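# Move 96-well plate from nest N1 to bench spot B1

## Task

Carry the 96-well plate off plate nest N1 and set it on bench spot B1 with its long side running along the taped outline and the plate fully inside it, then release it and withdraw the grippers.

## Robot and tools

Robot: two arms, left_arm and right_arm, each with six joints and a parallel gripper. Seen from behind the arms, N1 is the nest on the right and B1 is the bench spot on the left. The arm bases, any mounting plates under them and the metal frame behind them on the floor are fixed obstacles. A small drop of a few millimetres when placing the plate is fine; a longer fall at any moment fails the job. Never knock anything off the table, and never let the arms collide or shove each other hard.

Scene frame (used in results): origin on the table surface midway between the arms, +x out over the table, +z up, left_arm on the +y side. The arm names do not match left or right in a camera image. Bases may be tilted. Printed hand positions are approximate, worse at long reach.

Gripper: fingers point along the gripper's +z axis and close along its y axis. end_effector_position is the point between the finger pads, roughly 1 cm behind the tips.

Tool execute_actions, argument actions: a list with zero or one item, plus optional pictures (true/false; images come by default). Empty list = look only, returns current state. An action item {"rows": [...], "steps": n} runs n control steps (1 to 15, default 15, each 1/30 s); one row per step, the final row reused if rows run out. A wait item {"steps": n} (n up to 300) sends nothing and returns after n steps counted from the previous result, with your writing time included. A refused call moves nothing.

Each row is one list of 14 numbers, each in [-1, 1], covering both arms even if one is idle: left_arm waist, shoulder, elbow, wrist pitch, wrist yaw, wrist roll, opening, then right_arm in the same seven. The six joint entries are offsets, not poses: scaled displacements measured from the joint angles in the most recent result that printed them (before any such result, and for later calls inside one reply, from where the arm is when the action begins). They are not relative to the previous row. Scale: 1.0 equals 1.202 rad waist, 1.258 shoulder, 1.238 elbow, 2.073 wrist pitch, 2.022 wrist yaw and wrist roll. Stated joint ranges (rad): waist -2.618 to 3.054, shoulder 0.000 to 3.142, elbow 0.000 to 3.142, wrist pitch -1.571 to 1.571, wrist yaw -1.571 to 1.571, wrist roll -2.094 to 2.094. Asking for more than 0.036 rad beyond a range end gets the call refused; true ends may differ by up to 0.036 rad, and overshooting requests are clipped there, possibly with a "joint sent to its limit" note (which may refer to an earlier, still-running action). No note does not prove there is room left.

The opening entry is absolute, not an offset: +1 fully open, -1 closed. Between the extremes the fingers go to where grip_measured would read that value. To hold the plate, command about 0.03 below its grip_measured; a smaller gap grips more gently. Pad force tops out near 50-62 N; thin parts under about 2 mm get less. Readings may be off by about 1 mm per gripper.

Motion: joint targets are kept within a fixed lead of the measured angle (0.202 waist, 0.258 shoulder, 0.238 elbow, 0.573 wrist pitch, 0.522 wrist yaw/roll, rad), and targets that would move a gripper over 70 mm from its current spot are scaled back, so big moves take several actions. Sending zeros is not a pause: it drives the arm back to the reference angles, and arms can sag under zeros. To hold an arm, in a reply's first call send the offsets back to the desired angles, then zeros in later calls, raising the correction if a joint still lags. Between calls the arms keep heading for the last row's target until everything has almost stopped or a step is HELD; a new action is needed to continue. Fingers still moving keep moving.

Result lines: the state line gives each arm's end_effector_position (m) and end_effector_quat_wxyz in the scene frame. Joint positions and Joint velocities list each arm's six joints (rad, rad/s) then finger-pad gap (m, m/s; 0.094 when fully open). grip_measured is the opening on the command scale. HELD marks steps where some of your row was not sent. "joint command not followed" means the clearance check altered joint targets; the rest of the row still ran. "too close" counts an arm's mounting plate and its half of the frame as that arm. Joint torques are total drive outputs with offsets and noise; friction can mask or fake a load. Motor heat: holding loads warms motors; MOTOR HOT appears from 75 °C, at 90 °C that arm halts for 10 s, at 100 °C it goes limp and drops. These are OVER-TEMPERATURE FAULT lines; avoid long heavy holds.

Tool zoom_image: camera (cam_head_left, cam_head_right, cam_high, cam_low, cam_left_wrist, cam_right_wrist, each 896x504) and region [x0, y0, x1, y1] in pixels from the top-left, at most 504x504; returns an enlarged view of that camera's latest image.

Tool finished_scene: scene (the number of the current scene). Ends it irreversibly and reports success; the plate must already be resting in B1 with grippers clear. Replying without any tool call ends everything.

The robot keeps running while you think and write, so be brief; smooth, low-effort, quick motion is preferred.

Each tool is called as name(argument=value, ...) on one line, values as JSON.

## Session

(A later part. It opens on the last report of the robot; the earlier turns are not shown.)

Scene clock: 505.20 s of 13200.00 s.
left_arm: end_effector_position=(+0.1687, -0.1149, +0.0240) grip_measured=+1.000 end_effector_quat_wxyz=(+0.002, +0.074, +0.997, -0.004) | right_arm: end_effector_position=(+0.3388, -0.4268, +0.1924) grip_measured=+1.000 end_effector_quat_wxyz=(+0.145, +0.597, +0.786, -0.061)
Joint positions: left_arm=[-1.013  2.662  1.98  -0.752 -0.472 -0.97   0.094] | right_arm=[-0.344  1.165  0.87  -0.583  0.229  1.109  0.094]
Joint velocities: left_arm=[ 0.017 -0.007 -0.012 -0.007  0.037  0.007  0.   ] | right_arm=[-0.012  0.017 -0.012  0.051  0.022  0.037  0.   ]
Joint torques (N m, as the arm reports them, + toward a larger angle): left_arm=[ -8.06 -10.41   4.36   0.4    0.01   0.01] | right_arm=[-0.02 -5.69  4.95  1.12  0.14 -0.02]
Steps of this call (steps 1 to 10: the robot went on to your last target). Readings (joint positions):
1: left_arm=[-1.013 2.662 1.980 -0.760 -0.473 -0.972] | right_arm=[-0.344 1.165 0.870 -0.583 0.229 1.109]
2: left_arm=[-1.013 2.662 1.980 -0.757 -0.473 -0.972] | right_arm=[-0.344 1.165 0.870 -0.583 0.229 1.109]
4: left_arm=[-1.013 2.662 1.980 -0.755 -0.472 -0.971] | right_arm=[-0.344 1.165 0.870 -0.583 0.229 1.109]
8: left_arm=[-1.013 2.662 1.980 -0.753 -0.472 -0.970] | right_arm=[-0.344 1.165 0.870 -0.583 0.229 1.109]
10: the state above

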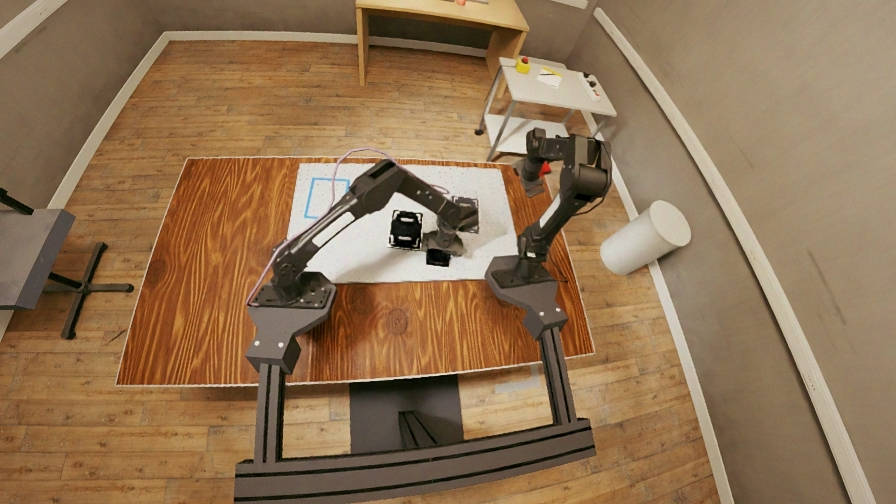

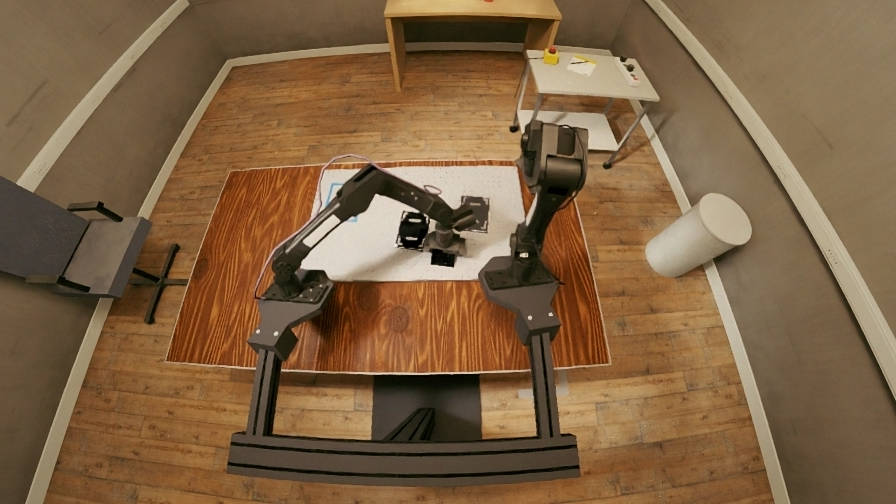

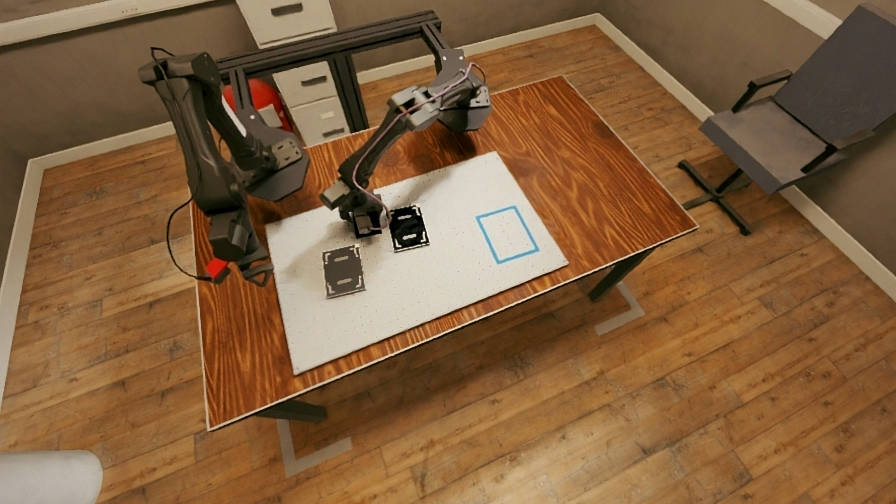

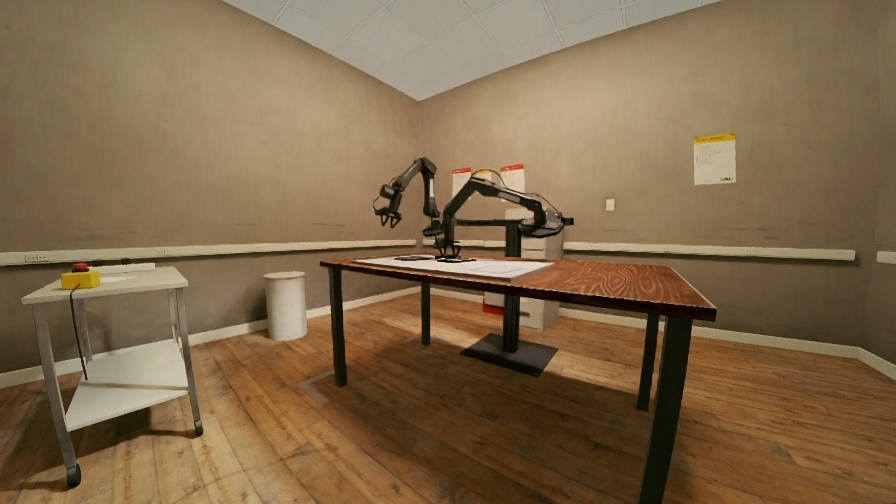

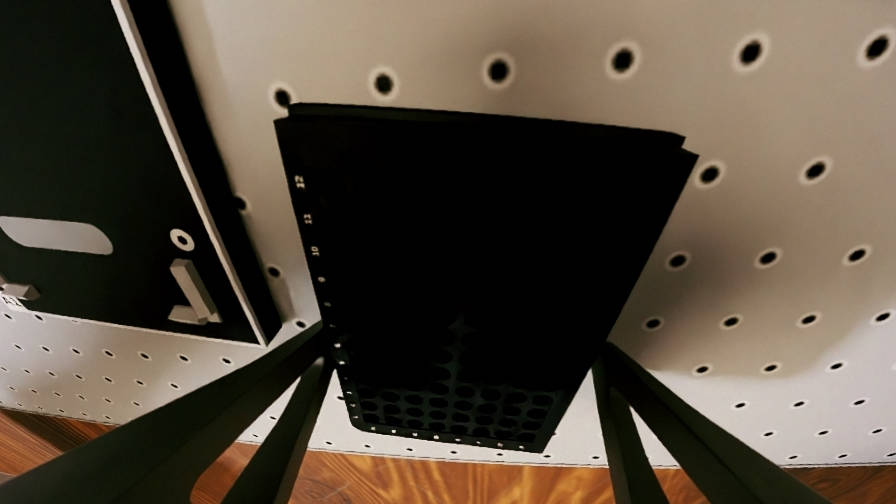

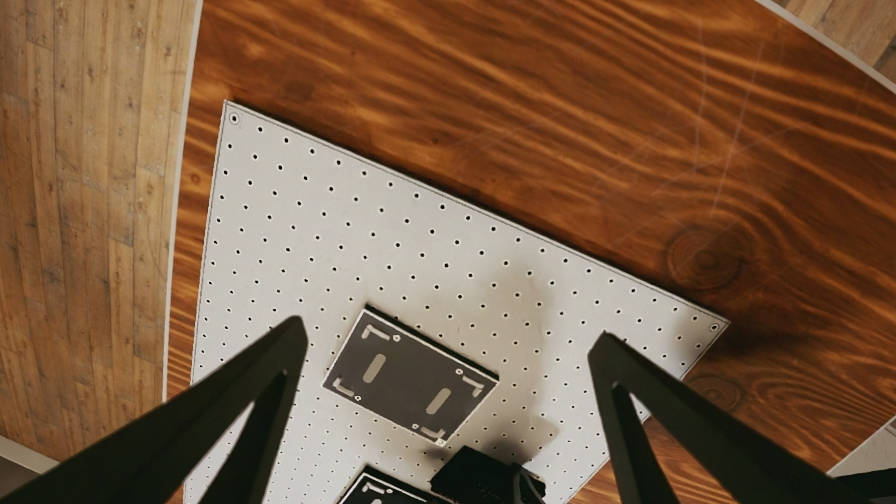

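execute_actions(actions=[])

Scene clock: 525.80 s of 13200.00 s.
left_arm: end_effector_position=(+0.1687, -0.1149, +0.0240) grip_measured=+1.000 end_effector_quat_wxyz=(+0.002, +0.074, +0.997, -0.004) | right_arm: end_effector_position=(+0.3388, -0.4268, +0.1924) grip_measured=+1.000 end_effector_quat_wxyz=(+0.145, +0.597, +0.786, -0.061)
Joint positions: left_arm=[-1.013  2.662  1.98  -0.752 -0.472 -0.969  0.094] | right_arm=[-0.344  1.165  0.87  -0.583  0.229  1.109  0.094]
Joint velocities: left_arm=[ 0.007 -0.007  0.012 -0.051 -0.022 -0.037  0.   ] | right_arm=[-0.007 -0.012 -0.017 -0.022  0.037 -0.022  0.   ]
Joint torques (N m, as the arm reports them, + toward a larger angle): left_arm=[ -8.18 -10.29   4.27   0.51  -0.03   0.06] | right_arm=[-0.02 -5.68  4.95  1.11  0.14 -0.02]
Steps of this call (steps 1 to 30: the robot went on to your last target; steps 31 to 90: nothing new was sent; then 17.60 s passed at rest). Readings (joint positions):
1: left_arm=[-1.013 2.662 1.980 -0.752 -0.472 -0.970] | right_arm=[-0.344 1.165 0.870 -0.583 0.229 1.109]
2: left_arm=[-1.013 2.662 1.980 -0.752 -0.472 -0.970] | right_arm=[-0.344 1.165 0.870 -0.583 0.229 1.109]
4: left_arm=[-1.013 2.662 1.980 -0.752 -0.472 -0.969] | right_arm=[-0.344 1.165 0.870 -0.583 0.229 1.109]
8: left_arm=[-1.013 2.662 1.980 -0.752 -0.472 -0.969] | right_arm=[-0.344 1.165 0.870 -0.583 0.229 1.109]
90: the state above
All arms were judged still, so your last target was given up. Only a new action makes them travel on or press farther. Fingers that are still opening or closing keep moving.

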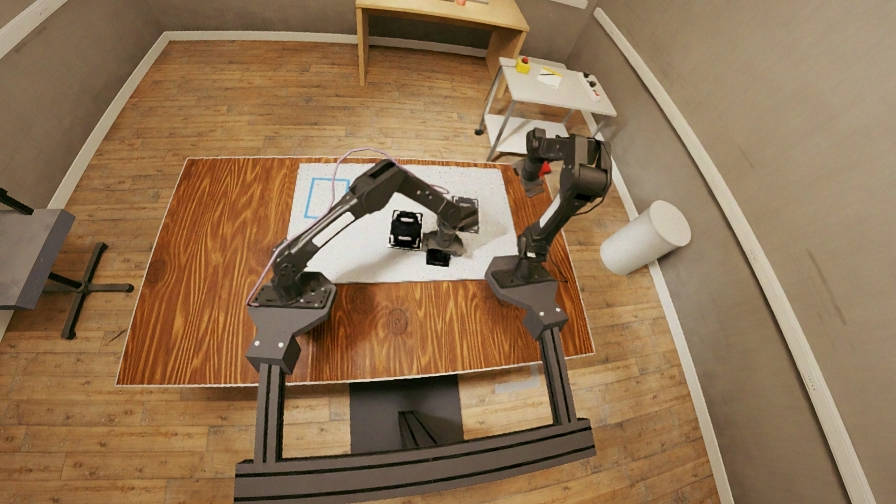

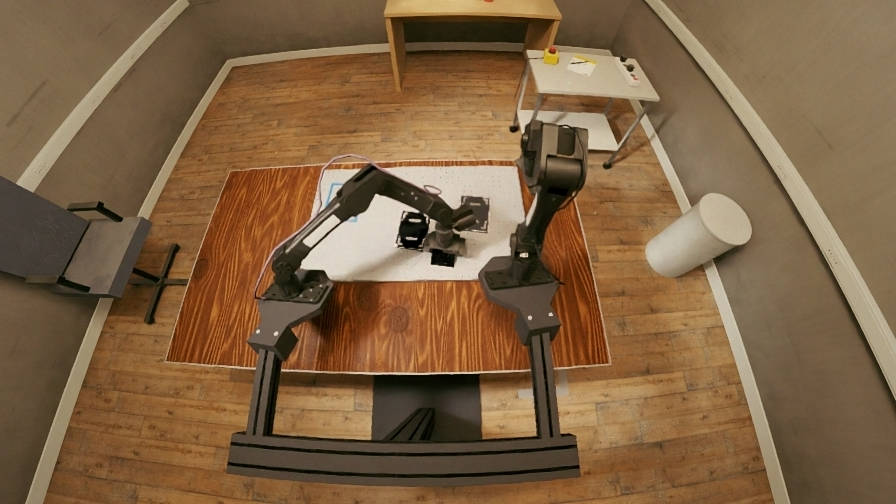

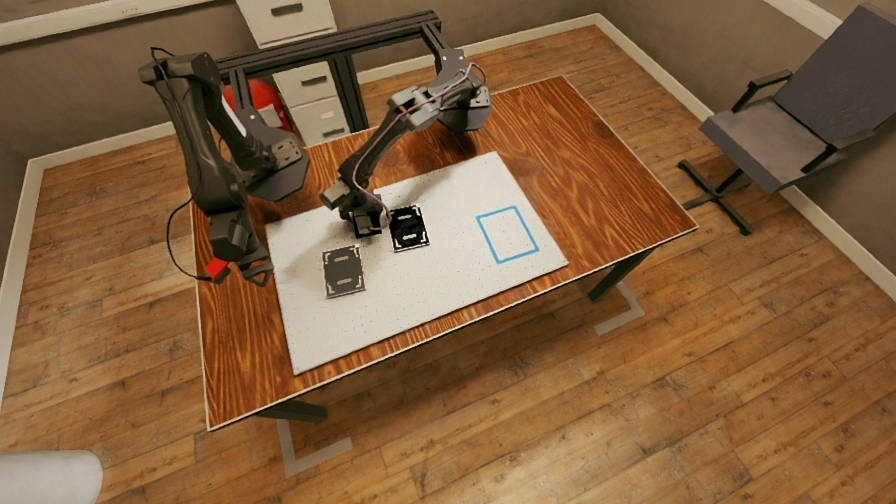

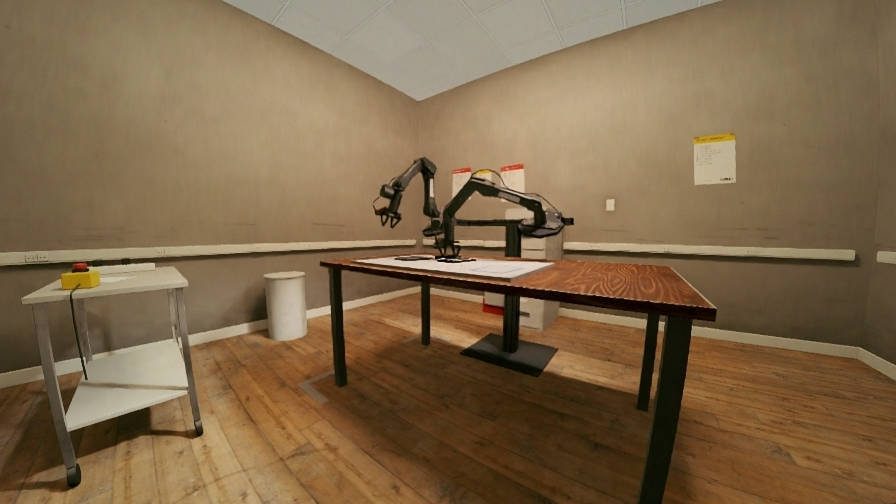

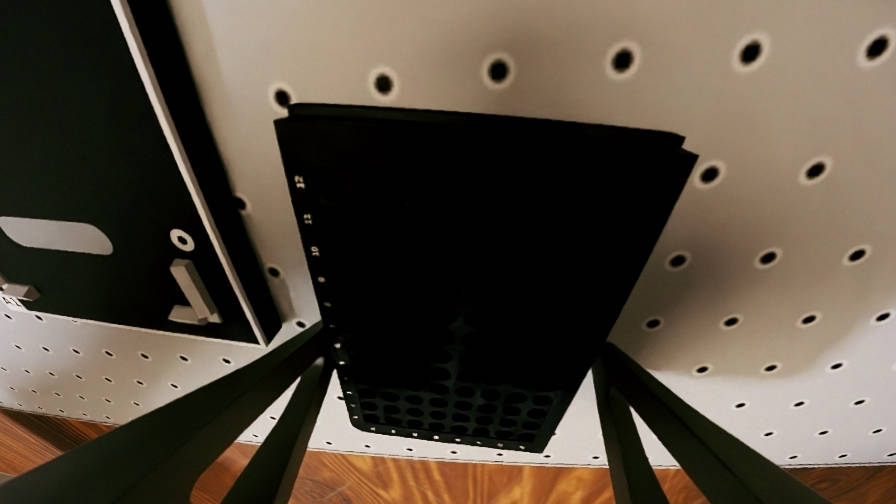

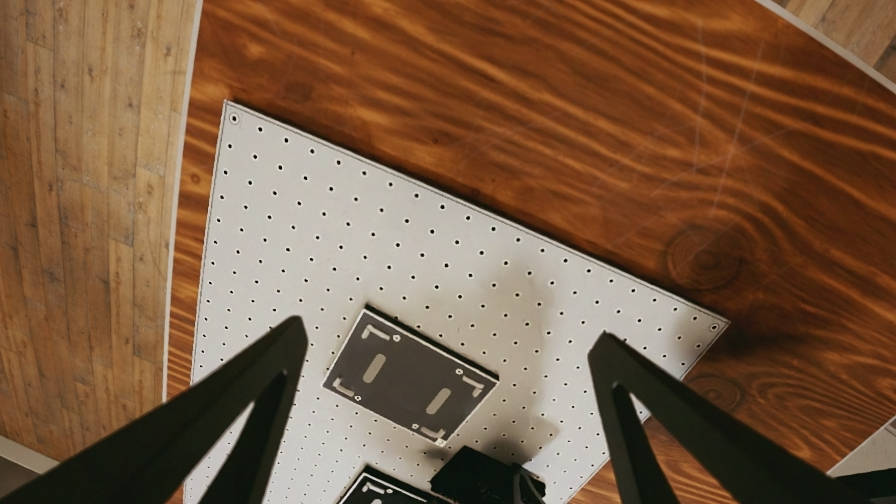

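execute_actions(actions=[{"rows":[[0,0.004,0,0.003,0,0,1,0,0,0,0,0,0,1],[0,0.008,0,0.006,0,0,1,0,0,0,0,0,0,1],[0,0.012,0,0.009,0,0,1,0,0,0,0,0,0,1],[0,0.015,0,0.012,0,0,1,0,0,0,0,0,0,1],[0,0.015,0,0.012,0,0,1,0,0,0,0,0,0,1],[0,0.015,0,0.012,0,0,1,0,0,0,0,0,0,1],[0,0.015,0,0.012,0,0,0.95,0,0,0,0,0,0,1],[0,0.015,0,0.012,0,0,0.92,0,0,0,0,0,0,1],[0,0.015,0,0.012,0,0,0.89,0,0,0,0,0,0,1],[0,0.015,0,0.012,0,0,0.86,0,0,0,0,0,0,1],[0,0.015,0,0.012,0,0,0.83,0,0,0,0,0,0,1],[0,0.015,0,0.012,0,0,0.81,0,0,0,0,0,0,1],[0,0.015,0,0.012,0,0,0.79,0,0,0,0,0,0,1],[0,0.015,0,0.012,0,0,0.77,0,0,0,0,0,0,1],[0,0.015,0,0.012,0,0,0.76,0,0,0,0,0,0,1]],"steps":15}], pictures=false)

execute_actions(actions=[{"steps":15}])

Scene clock: 535.43 s of 13200.00 s.
left_arm: end_effector_position=(+0.1700, -0.1147, +0.0234) grip_measured=+0.779 end_effector_quat_wxyz=(+0.003, +0.072, +0.997, -0.004) | right_arm: end_effector_position=(+0.3388, -0.4268, +0.1924) grip_measured=+1.000 end_effector_quat_wxyz=(+0.145, +0.597, +0.786, -0.061)
Joint positions: left_arm=[-1.01   2.662  1.98  -0.749 -0.472 -0.969  0.084] | right_arm=[-0.344  1.165  0.87  -0.583  0.229  1.109  0.094]
Joint velocities: left_arm=[-0.002  0.007 -0.007 -0.007  0.022 -0.022 -0.009] | right_arm=[ 0.002 -0.017 -0.002 -0.022 -0.066  0.007  0.   ]
Joint torques (N m, as the arm reports them, + toward a larger angle): left_arm=[-7.61 -9.72  4.26  0.51 -0.01  0.01] | right_arm=[-0.01 -5.67  4.94  1.11  0.14 -0.02]
Steps of this call (steps 1 to 90: nothing new was sent; then 6.13 s passed at rest; steps 91 to 105: all 15 steps of this action). Readings (joint positions):
91: left_arm=[-1.013 2.662 1.980 -0.752 -0.472 -0.969] | right_arm=[-0.344 1.165 0.870 -0.583 0.229 1.109]
92: left_arm=[-1.013 2.662 1.980 -0.752 -0.472 -0.969] | right_arm=[-0.344 1.165 0.870 -0.583 0.229 1.109]
94: left_arm=[-1.013 2.662 1.980 -0.752 -0.472 -0.969] | right_arm=[-0.344 1.165 0.870 -0.583 0.229 1.109]
98: left_arm=[-1.011 2.662 1.980 -0.749 -0.472 -0.969] | right_arm=[-0.344 1.165 0.870 -0.583 0.229 1.109]
105: the state above

Scene clock: 535.93 s of 13200.00 s.
left_arm: end_effector_position=(+0.1700, -0.1147, +0.0234) grip_measured=+0.776 end_effector_quat_wxyz=(+0.003, +0.072, +0.997, -0.004) | right_arm: end_effector_position=(+0.3388, -0.4268, +0.1924) grip_measured=+1.000 end_effector_quat_wxyz=(+0.145, +0.597, +0.786, -0.061)
Joint positions: left_arm=[-1.01   2.662  1.98  -0.749 -0.472 -0.969  0.083] | right_arm=[-0.344  1.165  0.87  -0.583  0.229  1.109  0.094]
Joint velocities: left_arm=[ 0.017 -0.002  0.007 -0.066 -0.051  0.022 -0.   ] | right_arm=[-0.012  0.002  0.007 -0.007 -0.007 -0.051  0.   ]
Joint torques (N m, as the arm reports them, + toward a larger angle): left_arm=[-7.7  -9.79  4.17  0.52  0.01  0.01] | right_arm=[-0.01 -5.68  4.95  1.12  0.14 -0.02]
Steps of this call (steps 1 to 15: the robot went on to your last target). Readings (joint positions):
1: left_arm=[-1.010 2.662 1.980 -0.749 -0.472 -0.969] | right_arm=[-0.344 1.165 0.870 -0.583 0.229 1.109]
2: left_arm=[-1.010 2.662 1.980 -0.749 -0.472 -0.969] | right_arm=[-0.344 1.165 0.870 -0.583 0.229 1.109]
4: left_arm=[-1.010 2.662 1.980 -0.749 -0.472 -0.969] | right_arm=[-0.344 1.165 0.870 -0.583 0.229 1.109]
8: left_arm=[-1.010 2.662 1.980 -0.749 -0.472 -0.969] | right_arm=[-0.344 1.165 0.870 -0.583 0.229 1.109]
15: the state above
All arms were judged still, so your last target was given up. Only a new action makes them travel on or press farther. Fingers that are still opening or closing keep moving.

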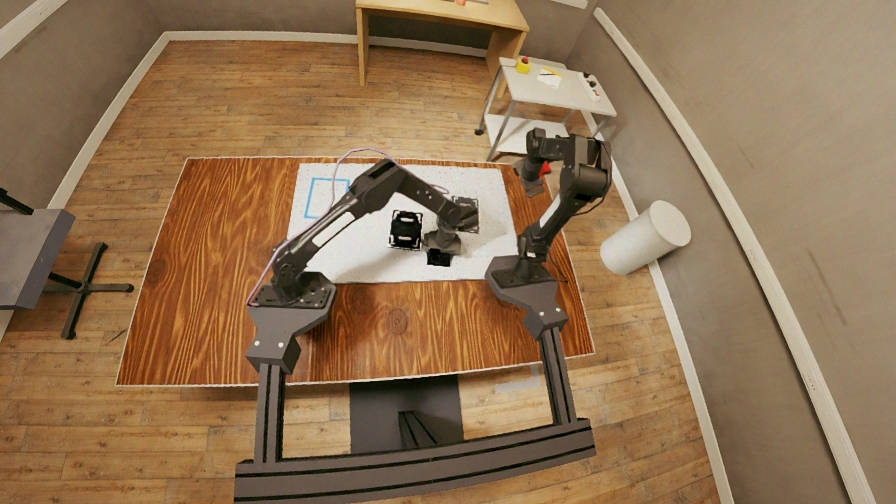

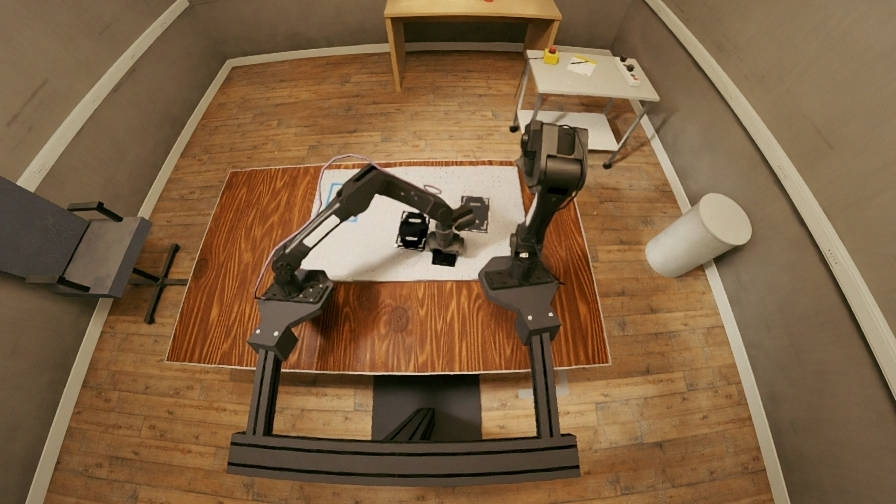

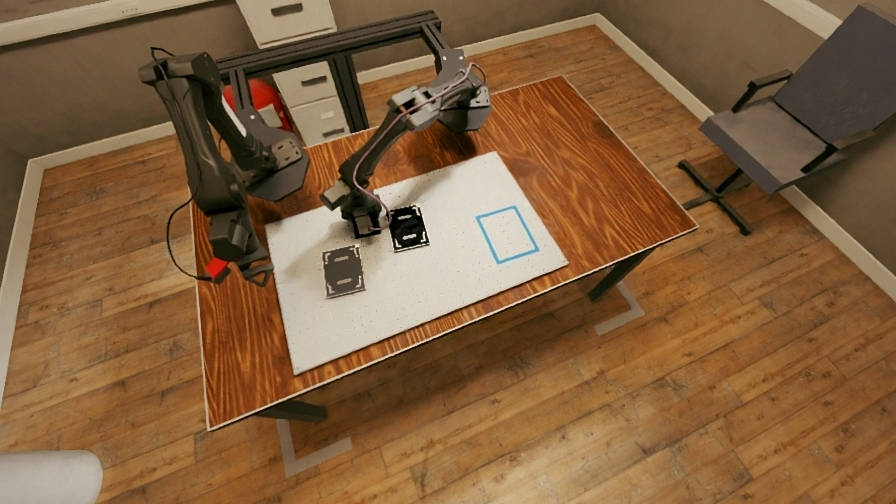

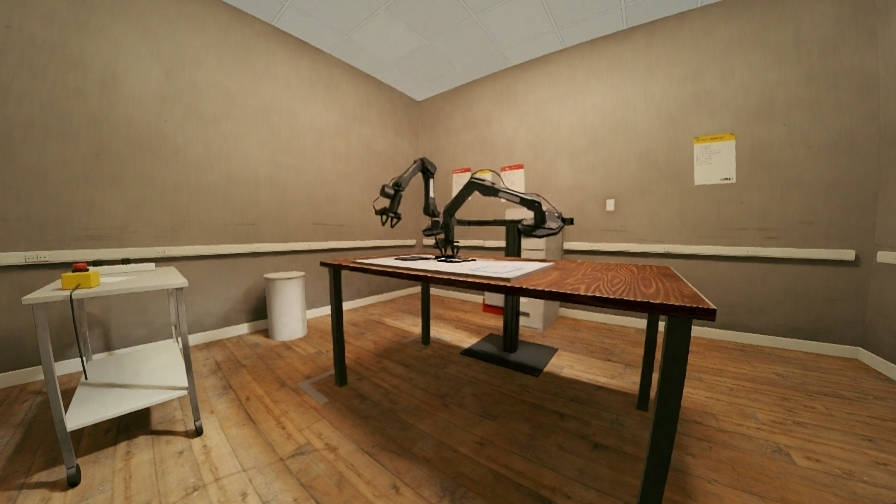

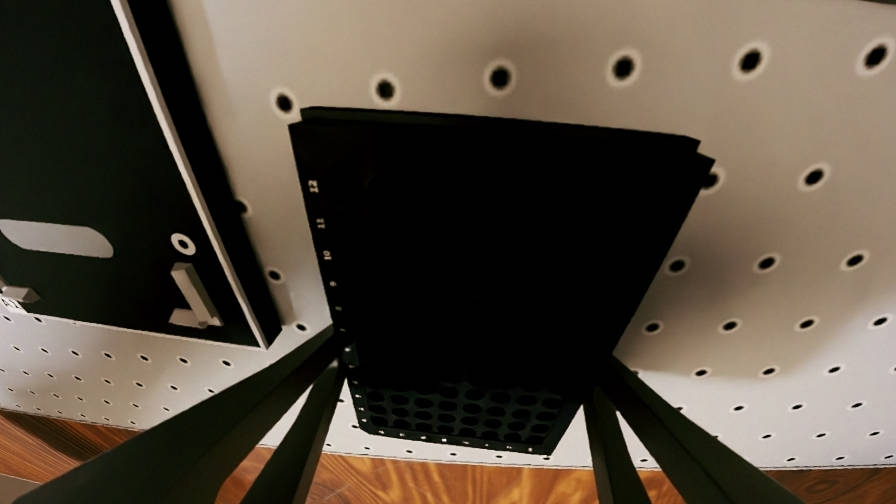

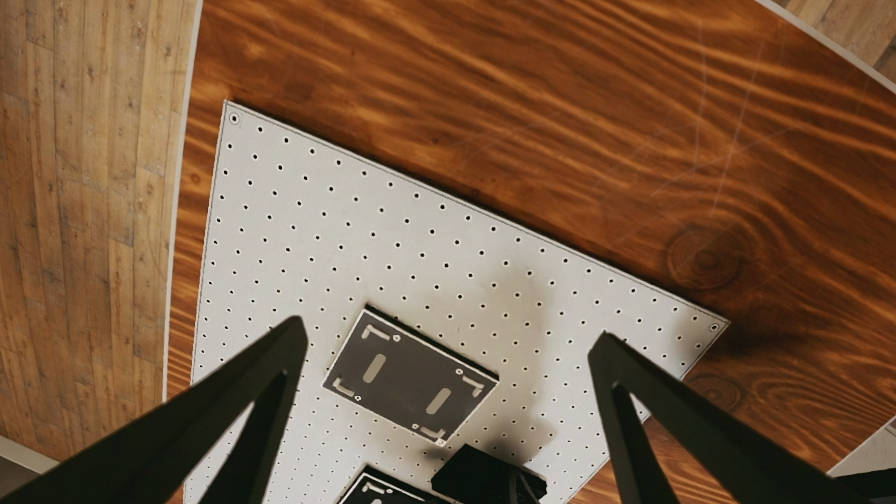

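execute_actions(actions=[{"rows":[[0,0,0,0,0,0,0.748,0,0,0,0,0,0,1],[0,0,0,0,0,0,0.748,0,0,0,0,0,0,1],[-0.008,-0.01,0,-0.006,0,-0.002,0.748,0,0,0,0,0,0,1],[-0.014,-0.018,0,-0.011,0,-0.004,0.748,0,0,0,0,0,0,1],[-0.019,-0.026,0,-0.016,0,-0.006,0.748,0,0,0,0,0,0,1],[-0.023,-0.034,0,-0.021,0,-0.008,0.748,0,0,0,0,0,0,1],[-0.027,-0.042,0,-0.026,0,-0.01,0.748,0,0,0,0,0,0,1],[-0.031,-0.05,0,-0.031,0,-0.012,0.748,0,0,0,0,0,0,1],[-0.035,-0.058,0,-0.037,0,-0.014,0.748,0,0,0,0,0,0,1],[-0.039,-0.066,0,-0.042,0,-0.016,0.748,0,0,0,0,0,0,1],[-0.043,-0.074,0,-0.048,0,-0.018,0.748,0,0,0,0,0,0,1],[-0.047,-0.081,0,-0.053,0,-0.02,0.748,0,0,0,0,0,0,1],[-0.05,-0.088,0,-0.058,0,-0.022,0.748,0,0,0,0,0,0,1]],"steps":15}], pictures=false)

execute_actions(actions=[{"steps":12}])

Scene clock: 550.07 s of 13200.00 s.
left_arm: end_effector_position=(+0.1730, -0.1198, +0.0641) grip_measured=+0.768 end_effector_quat_wxyz=(+0.006, +0.072, +0.997, -0.015) | right_arm: end_effector_position=(+0.3388, -0.4268, +0.1924) grip_measured=+1.000 end_effector_quat_wxyz=(+0.145, +0.597, +0.786, -0.061)
Joint positions: left_arm=[-1.045  2.583  1.98  -0.823 -0.472 -0.997  0.083] | right_arm=[-0.344  1.165  0.87  -0.583  0.229  1.109  0.094]
Joint velocities: left_arm=[-0.149 -0.295 -0.022 -0.081 -0.037 -0.11   0.001] | right_arm=[-0.002  0.002 -0.017  0.007 -0.022 -0.066  0.   ]
Joint torques (N m, as the arm reports them, + toward a larger angle): left_arm=[ -8.8  -12.22   4.52   0.12  -0.04  -0.06] | right_arm=[-0.02 -5.68  4.94  1.11  0.14 -0.02]
Steps of this call (steps 1 to 90: nothing new was sent; then 10.63 s passed at rest; steps 91 to 105: all 15 steps of this action). Readings (joint positions):
91: left_arm=[-1.010 2.662 1.980 -0.749 -0.472 -0.969] | right_arm=[-0.344 1.165 0.870 -0.583 0.229 1.109]
92: left_arm=[-1.010 2.662 1.980 -0.749 -0.472 -0.969] | right_arm=[-0.344 1.165 0.870 -0.583 0.229 1.109]
94: left_arm=[-1.010 2.662 1.980 -0.749 -0.472 -0.969] | right_arm=[-0.344 1.165 0.870 -0.583 0.229 1.109]
98: left_arm=[-1.013 2.654 1.980 -0.765 -0.472 -0.975] | right_arm=[-0.344 1.165 0.870 -0.583 0.229 1.109]
105: the state above

Scene clock: 550.47 s of 13200.00 s.
left_arm: end_effector_position=(+0.1714, -0.1206, +0.0745) grip_measured=+0.768 end_effector_quat_wxyz=(+0.005, +0.074, +0.997, -0.016) | right_arm: end_effector_position=(+0.3388, -0.4268, +0.1924) grip_measured=+1.000 end_effector_quat_wxyz=(+0.145, +0.597, +0.786, -0.061)
Joint positions: left_arm=[-1.058  2.564  1.98  -0.845 -0.471 -1.006  0.083] | right_arm=[-0.344  1.165  0.87  -0.583  0.229  1.109  0.094]
Joint velocities: left_arm=[-0.022  0.012 -0.012 -0.007  0.022 -0.007 -0.   ] | right_arm=[ 0.012 -0.012 -0.002  0.022  0.007 -0.037  0.   ]
Joint torques (N m, as the arm reports them, + toward a larger angle): left_arm=[ -8.52 -12.1    4.54   0.12  -0.06  -0.03] | right_arm=[-0.01 -5.68  4.94  1.11  0.14 -0.02]
Steps of this call (steps 1 to 12: the robot went on to your last target). Readings (joint positions):
1: left_arm=[-1.050 2.574 1.980 -0.826 -0.472 -0.999] | right_arm=[-0.344 1.165 0.870 -0.583 0.229 1.109]
2: left_arm=[-1.054 2.568 1.980 -0.828 -0.472 -1.000] | right_arm=[-0.344 1.165 0.870 -0.583 0.229 1.109]
4: left_arm=[-1.058 2.564 1.980 -0.831 -0.472 -1.002] | right_arm=[-0.344 1.165 0.870 -0.583 0.229 1.109]
8: left_arm=[-1.058 2.564 1.980 -0.842 -0.471 -1.005] | right_arm=[-0.344 1.165 0.870 -0.583 0.229 1.109]
12: the state above

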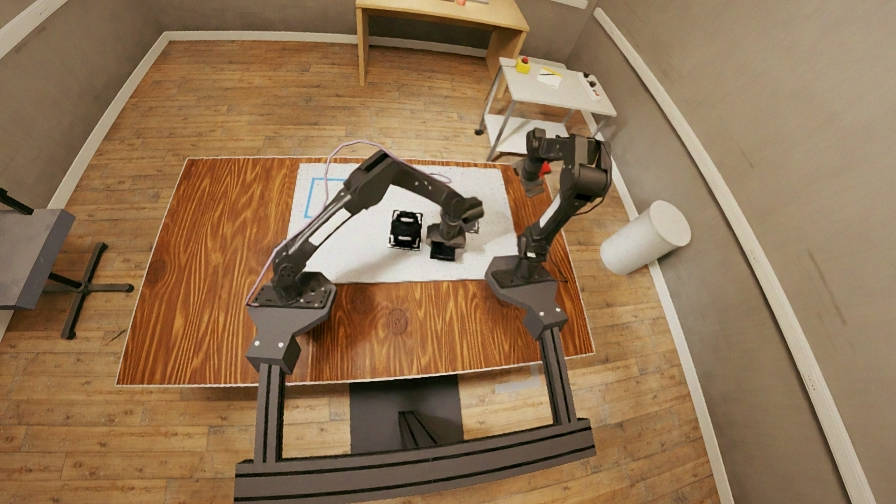

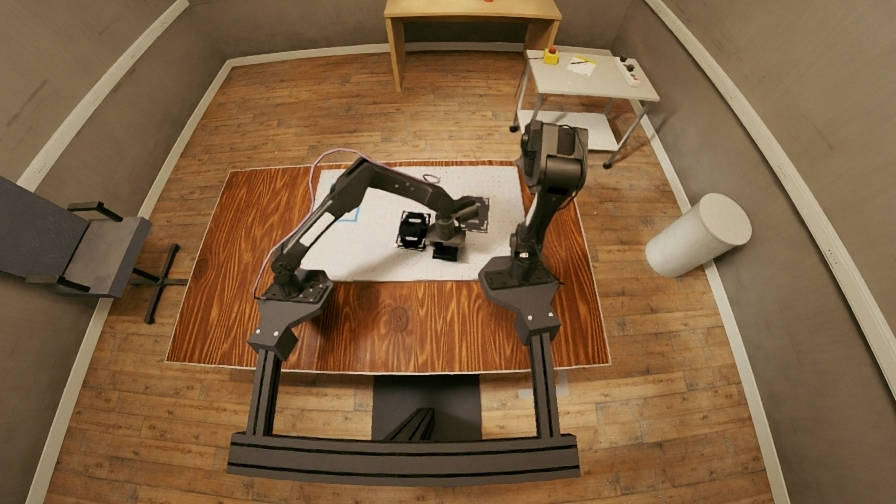

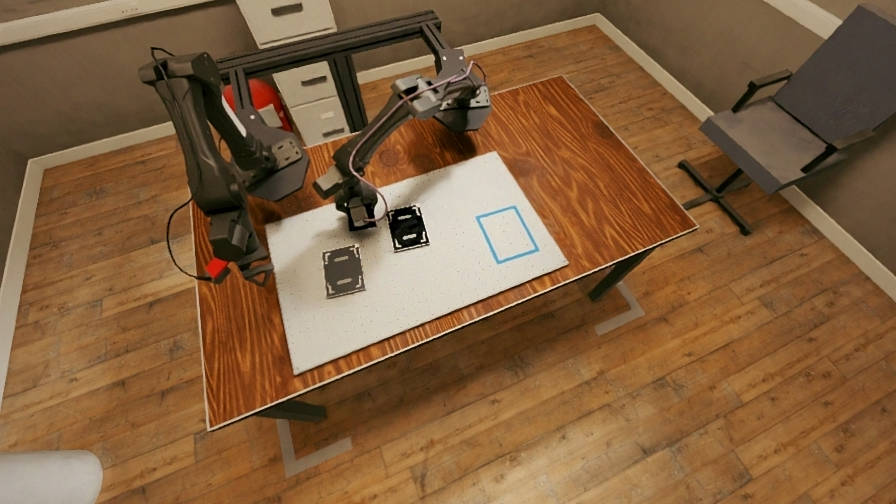

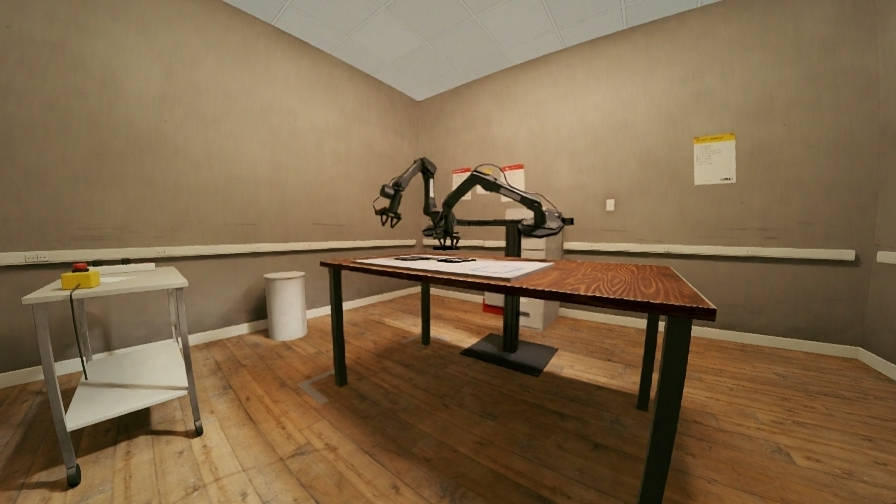

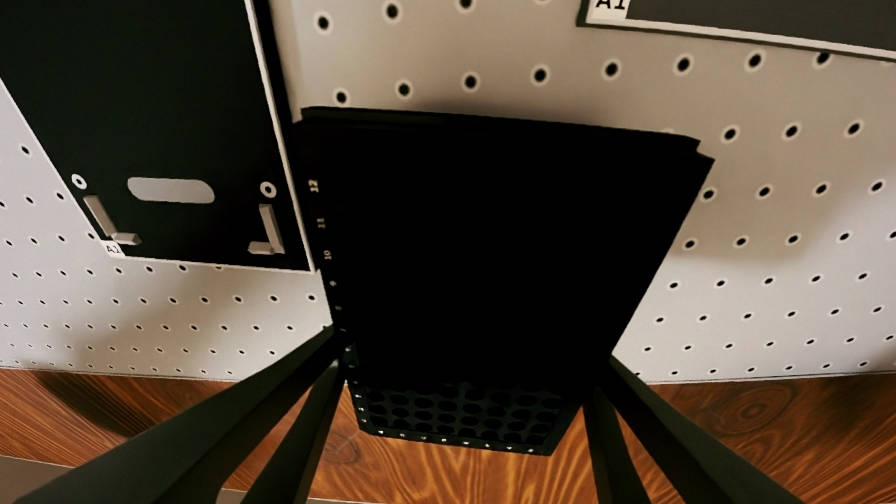

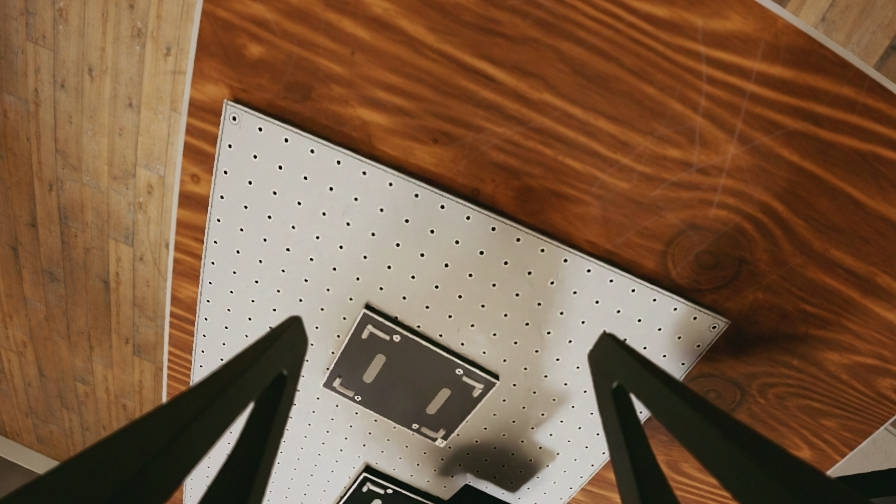

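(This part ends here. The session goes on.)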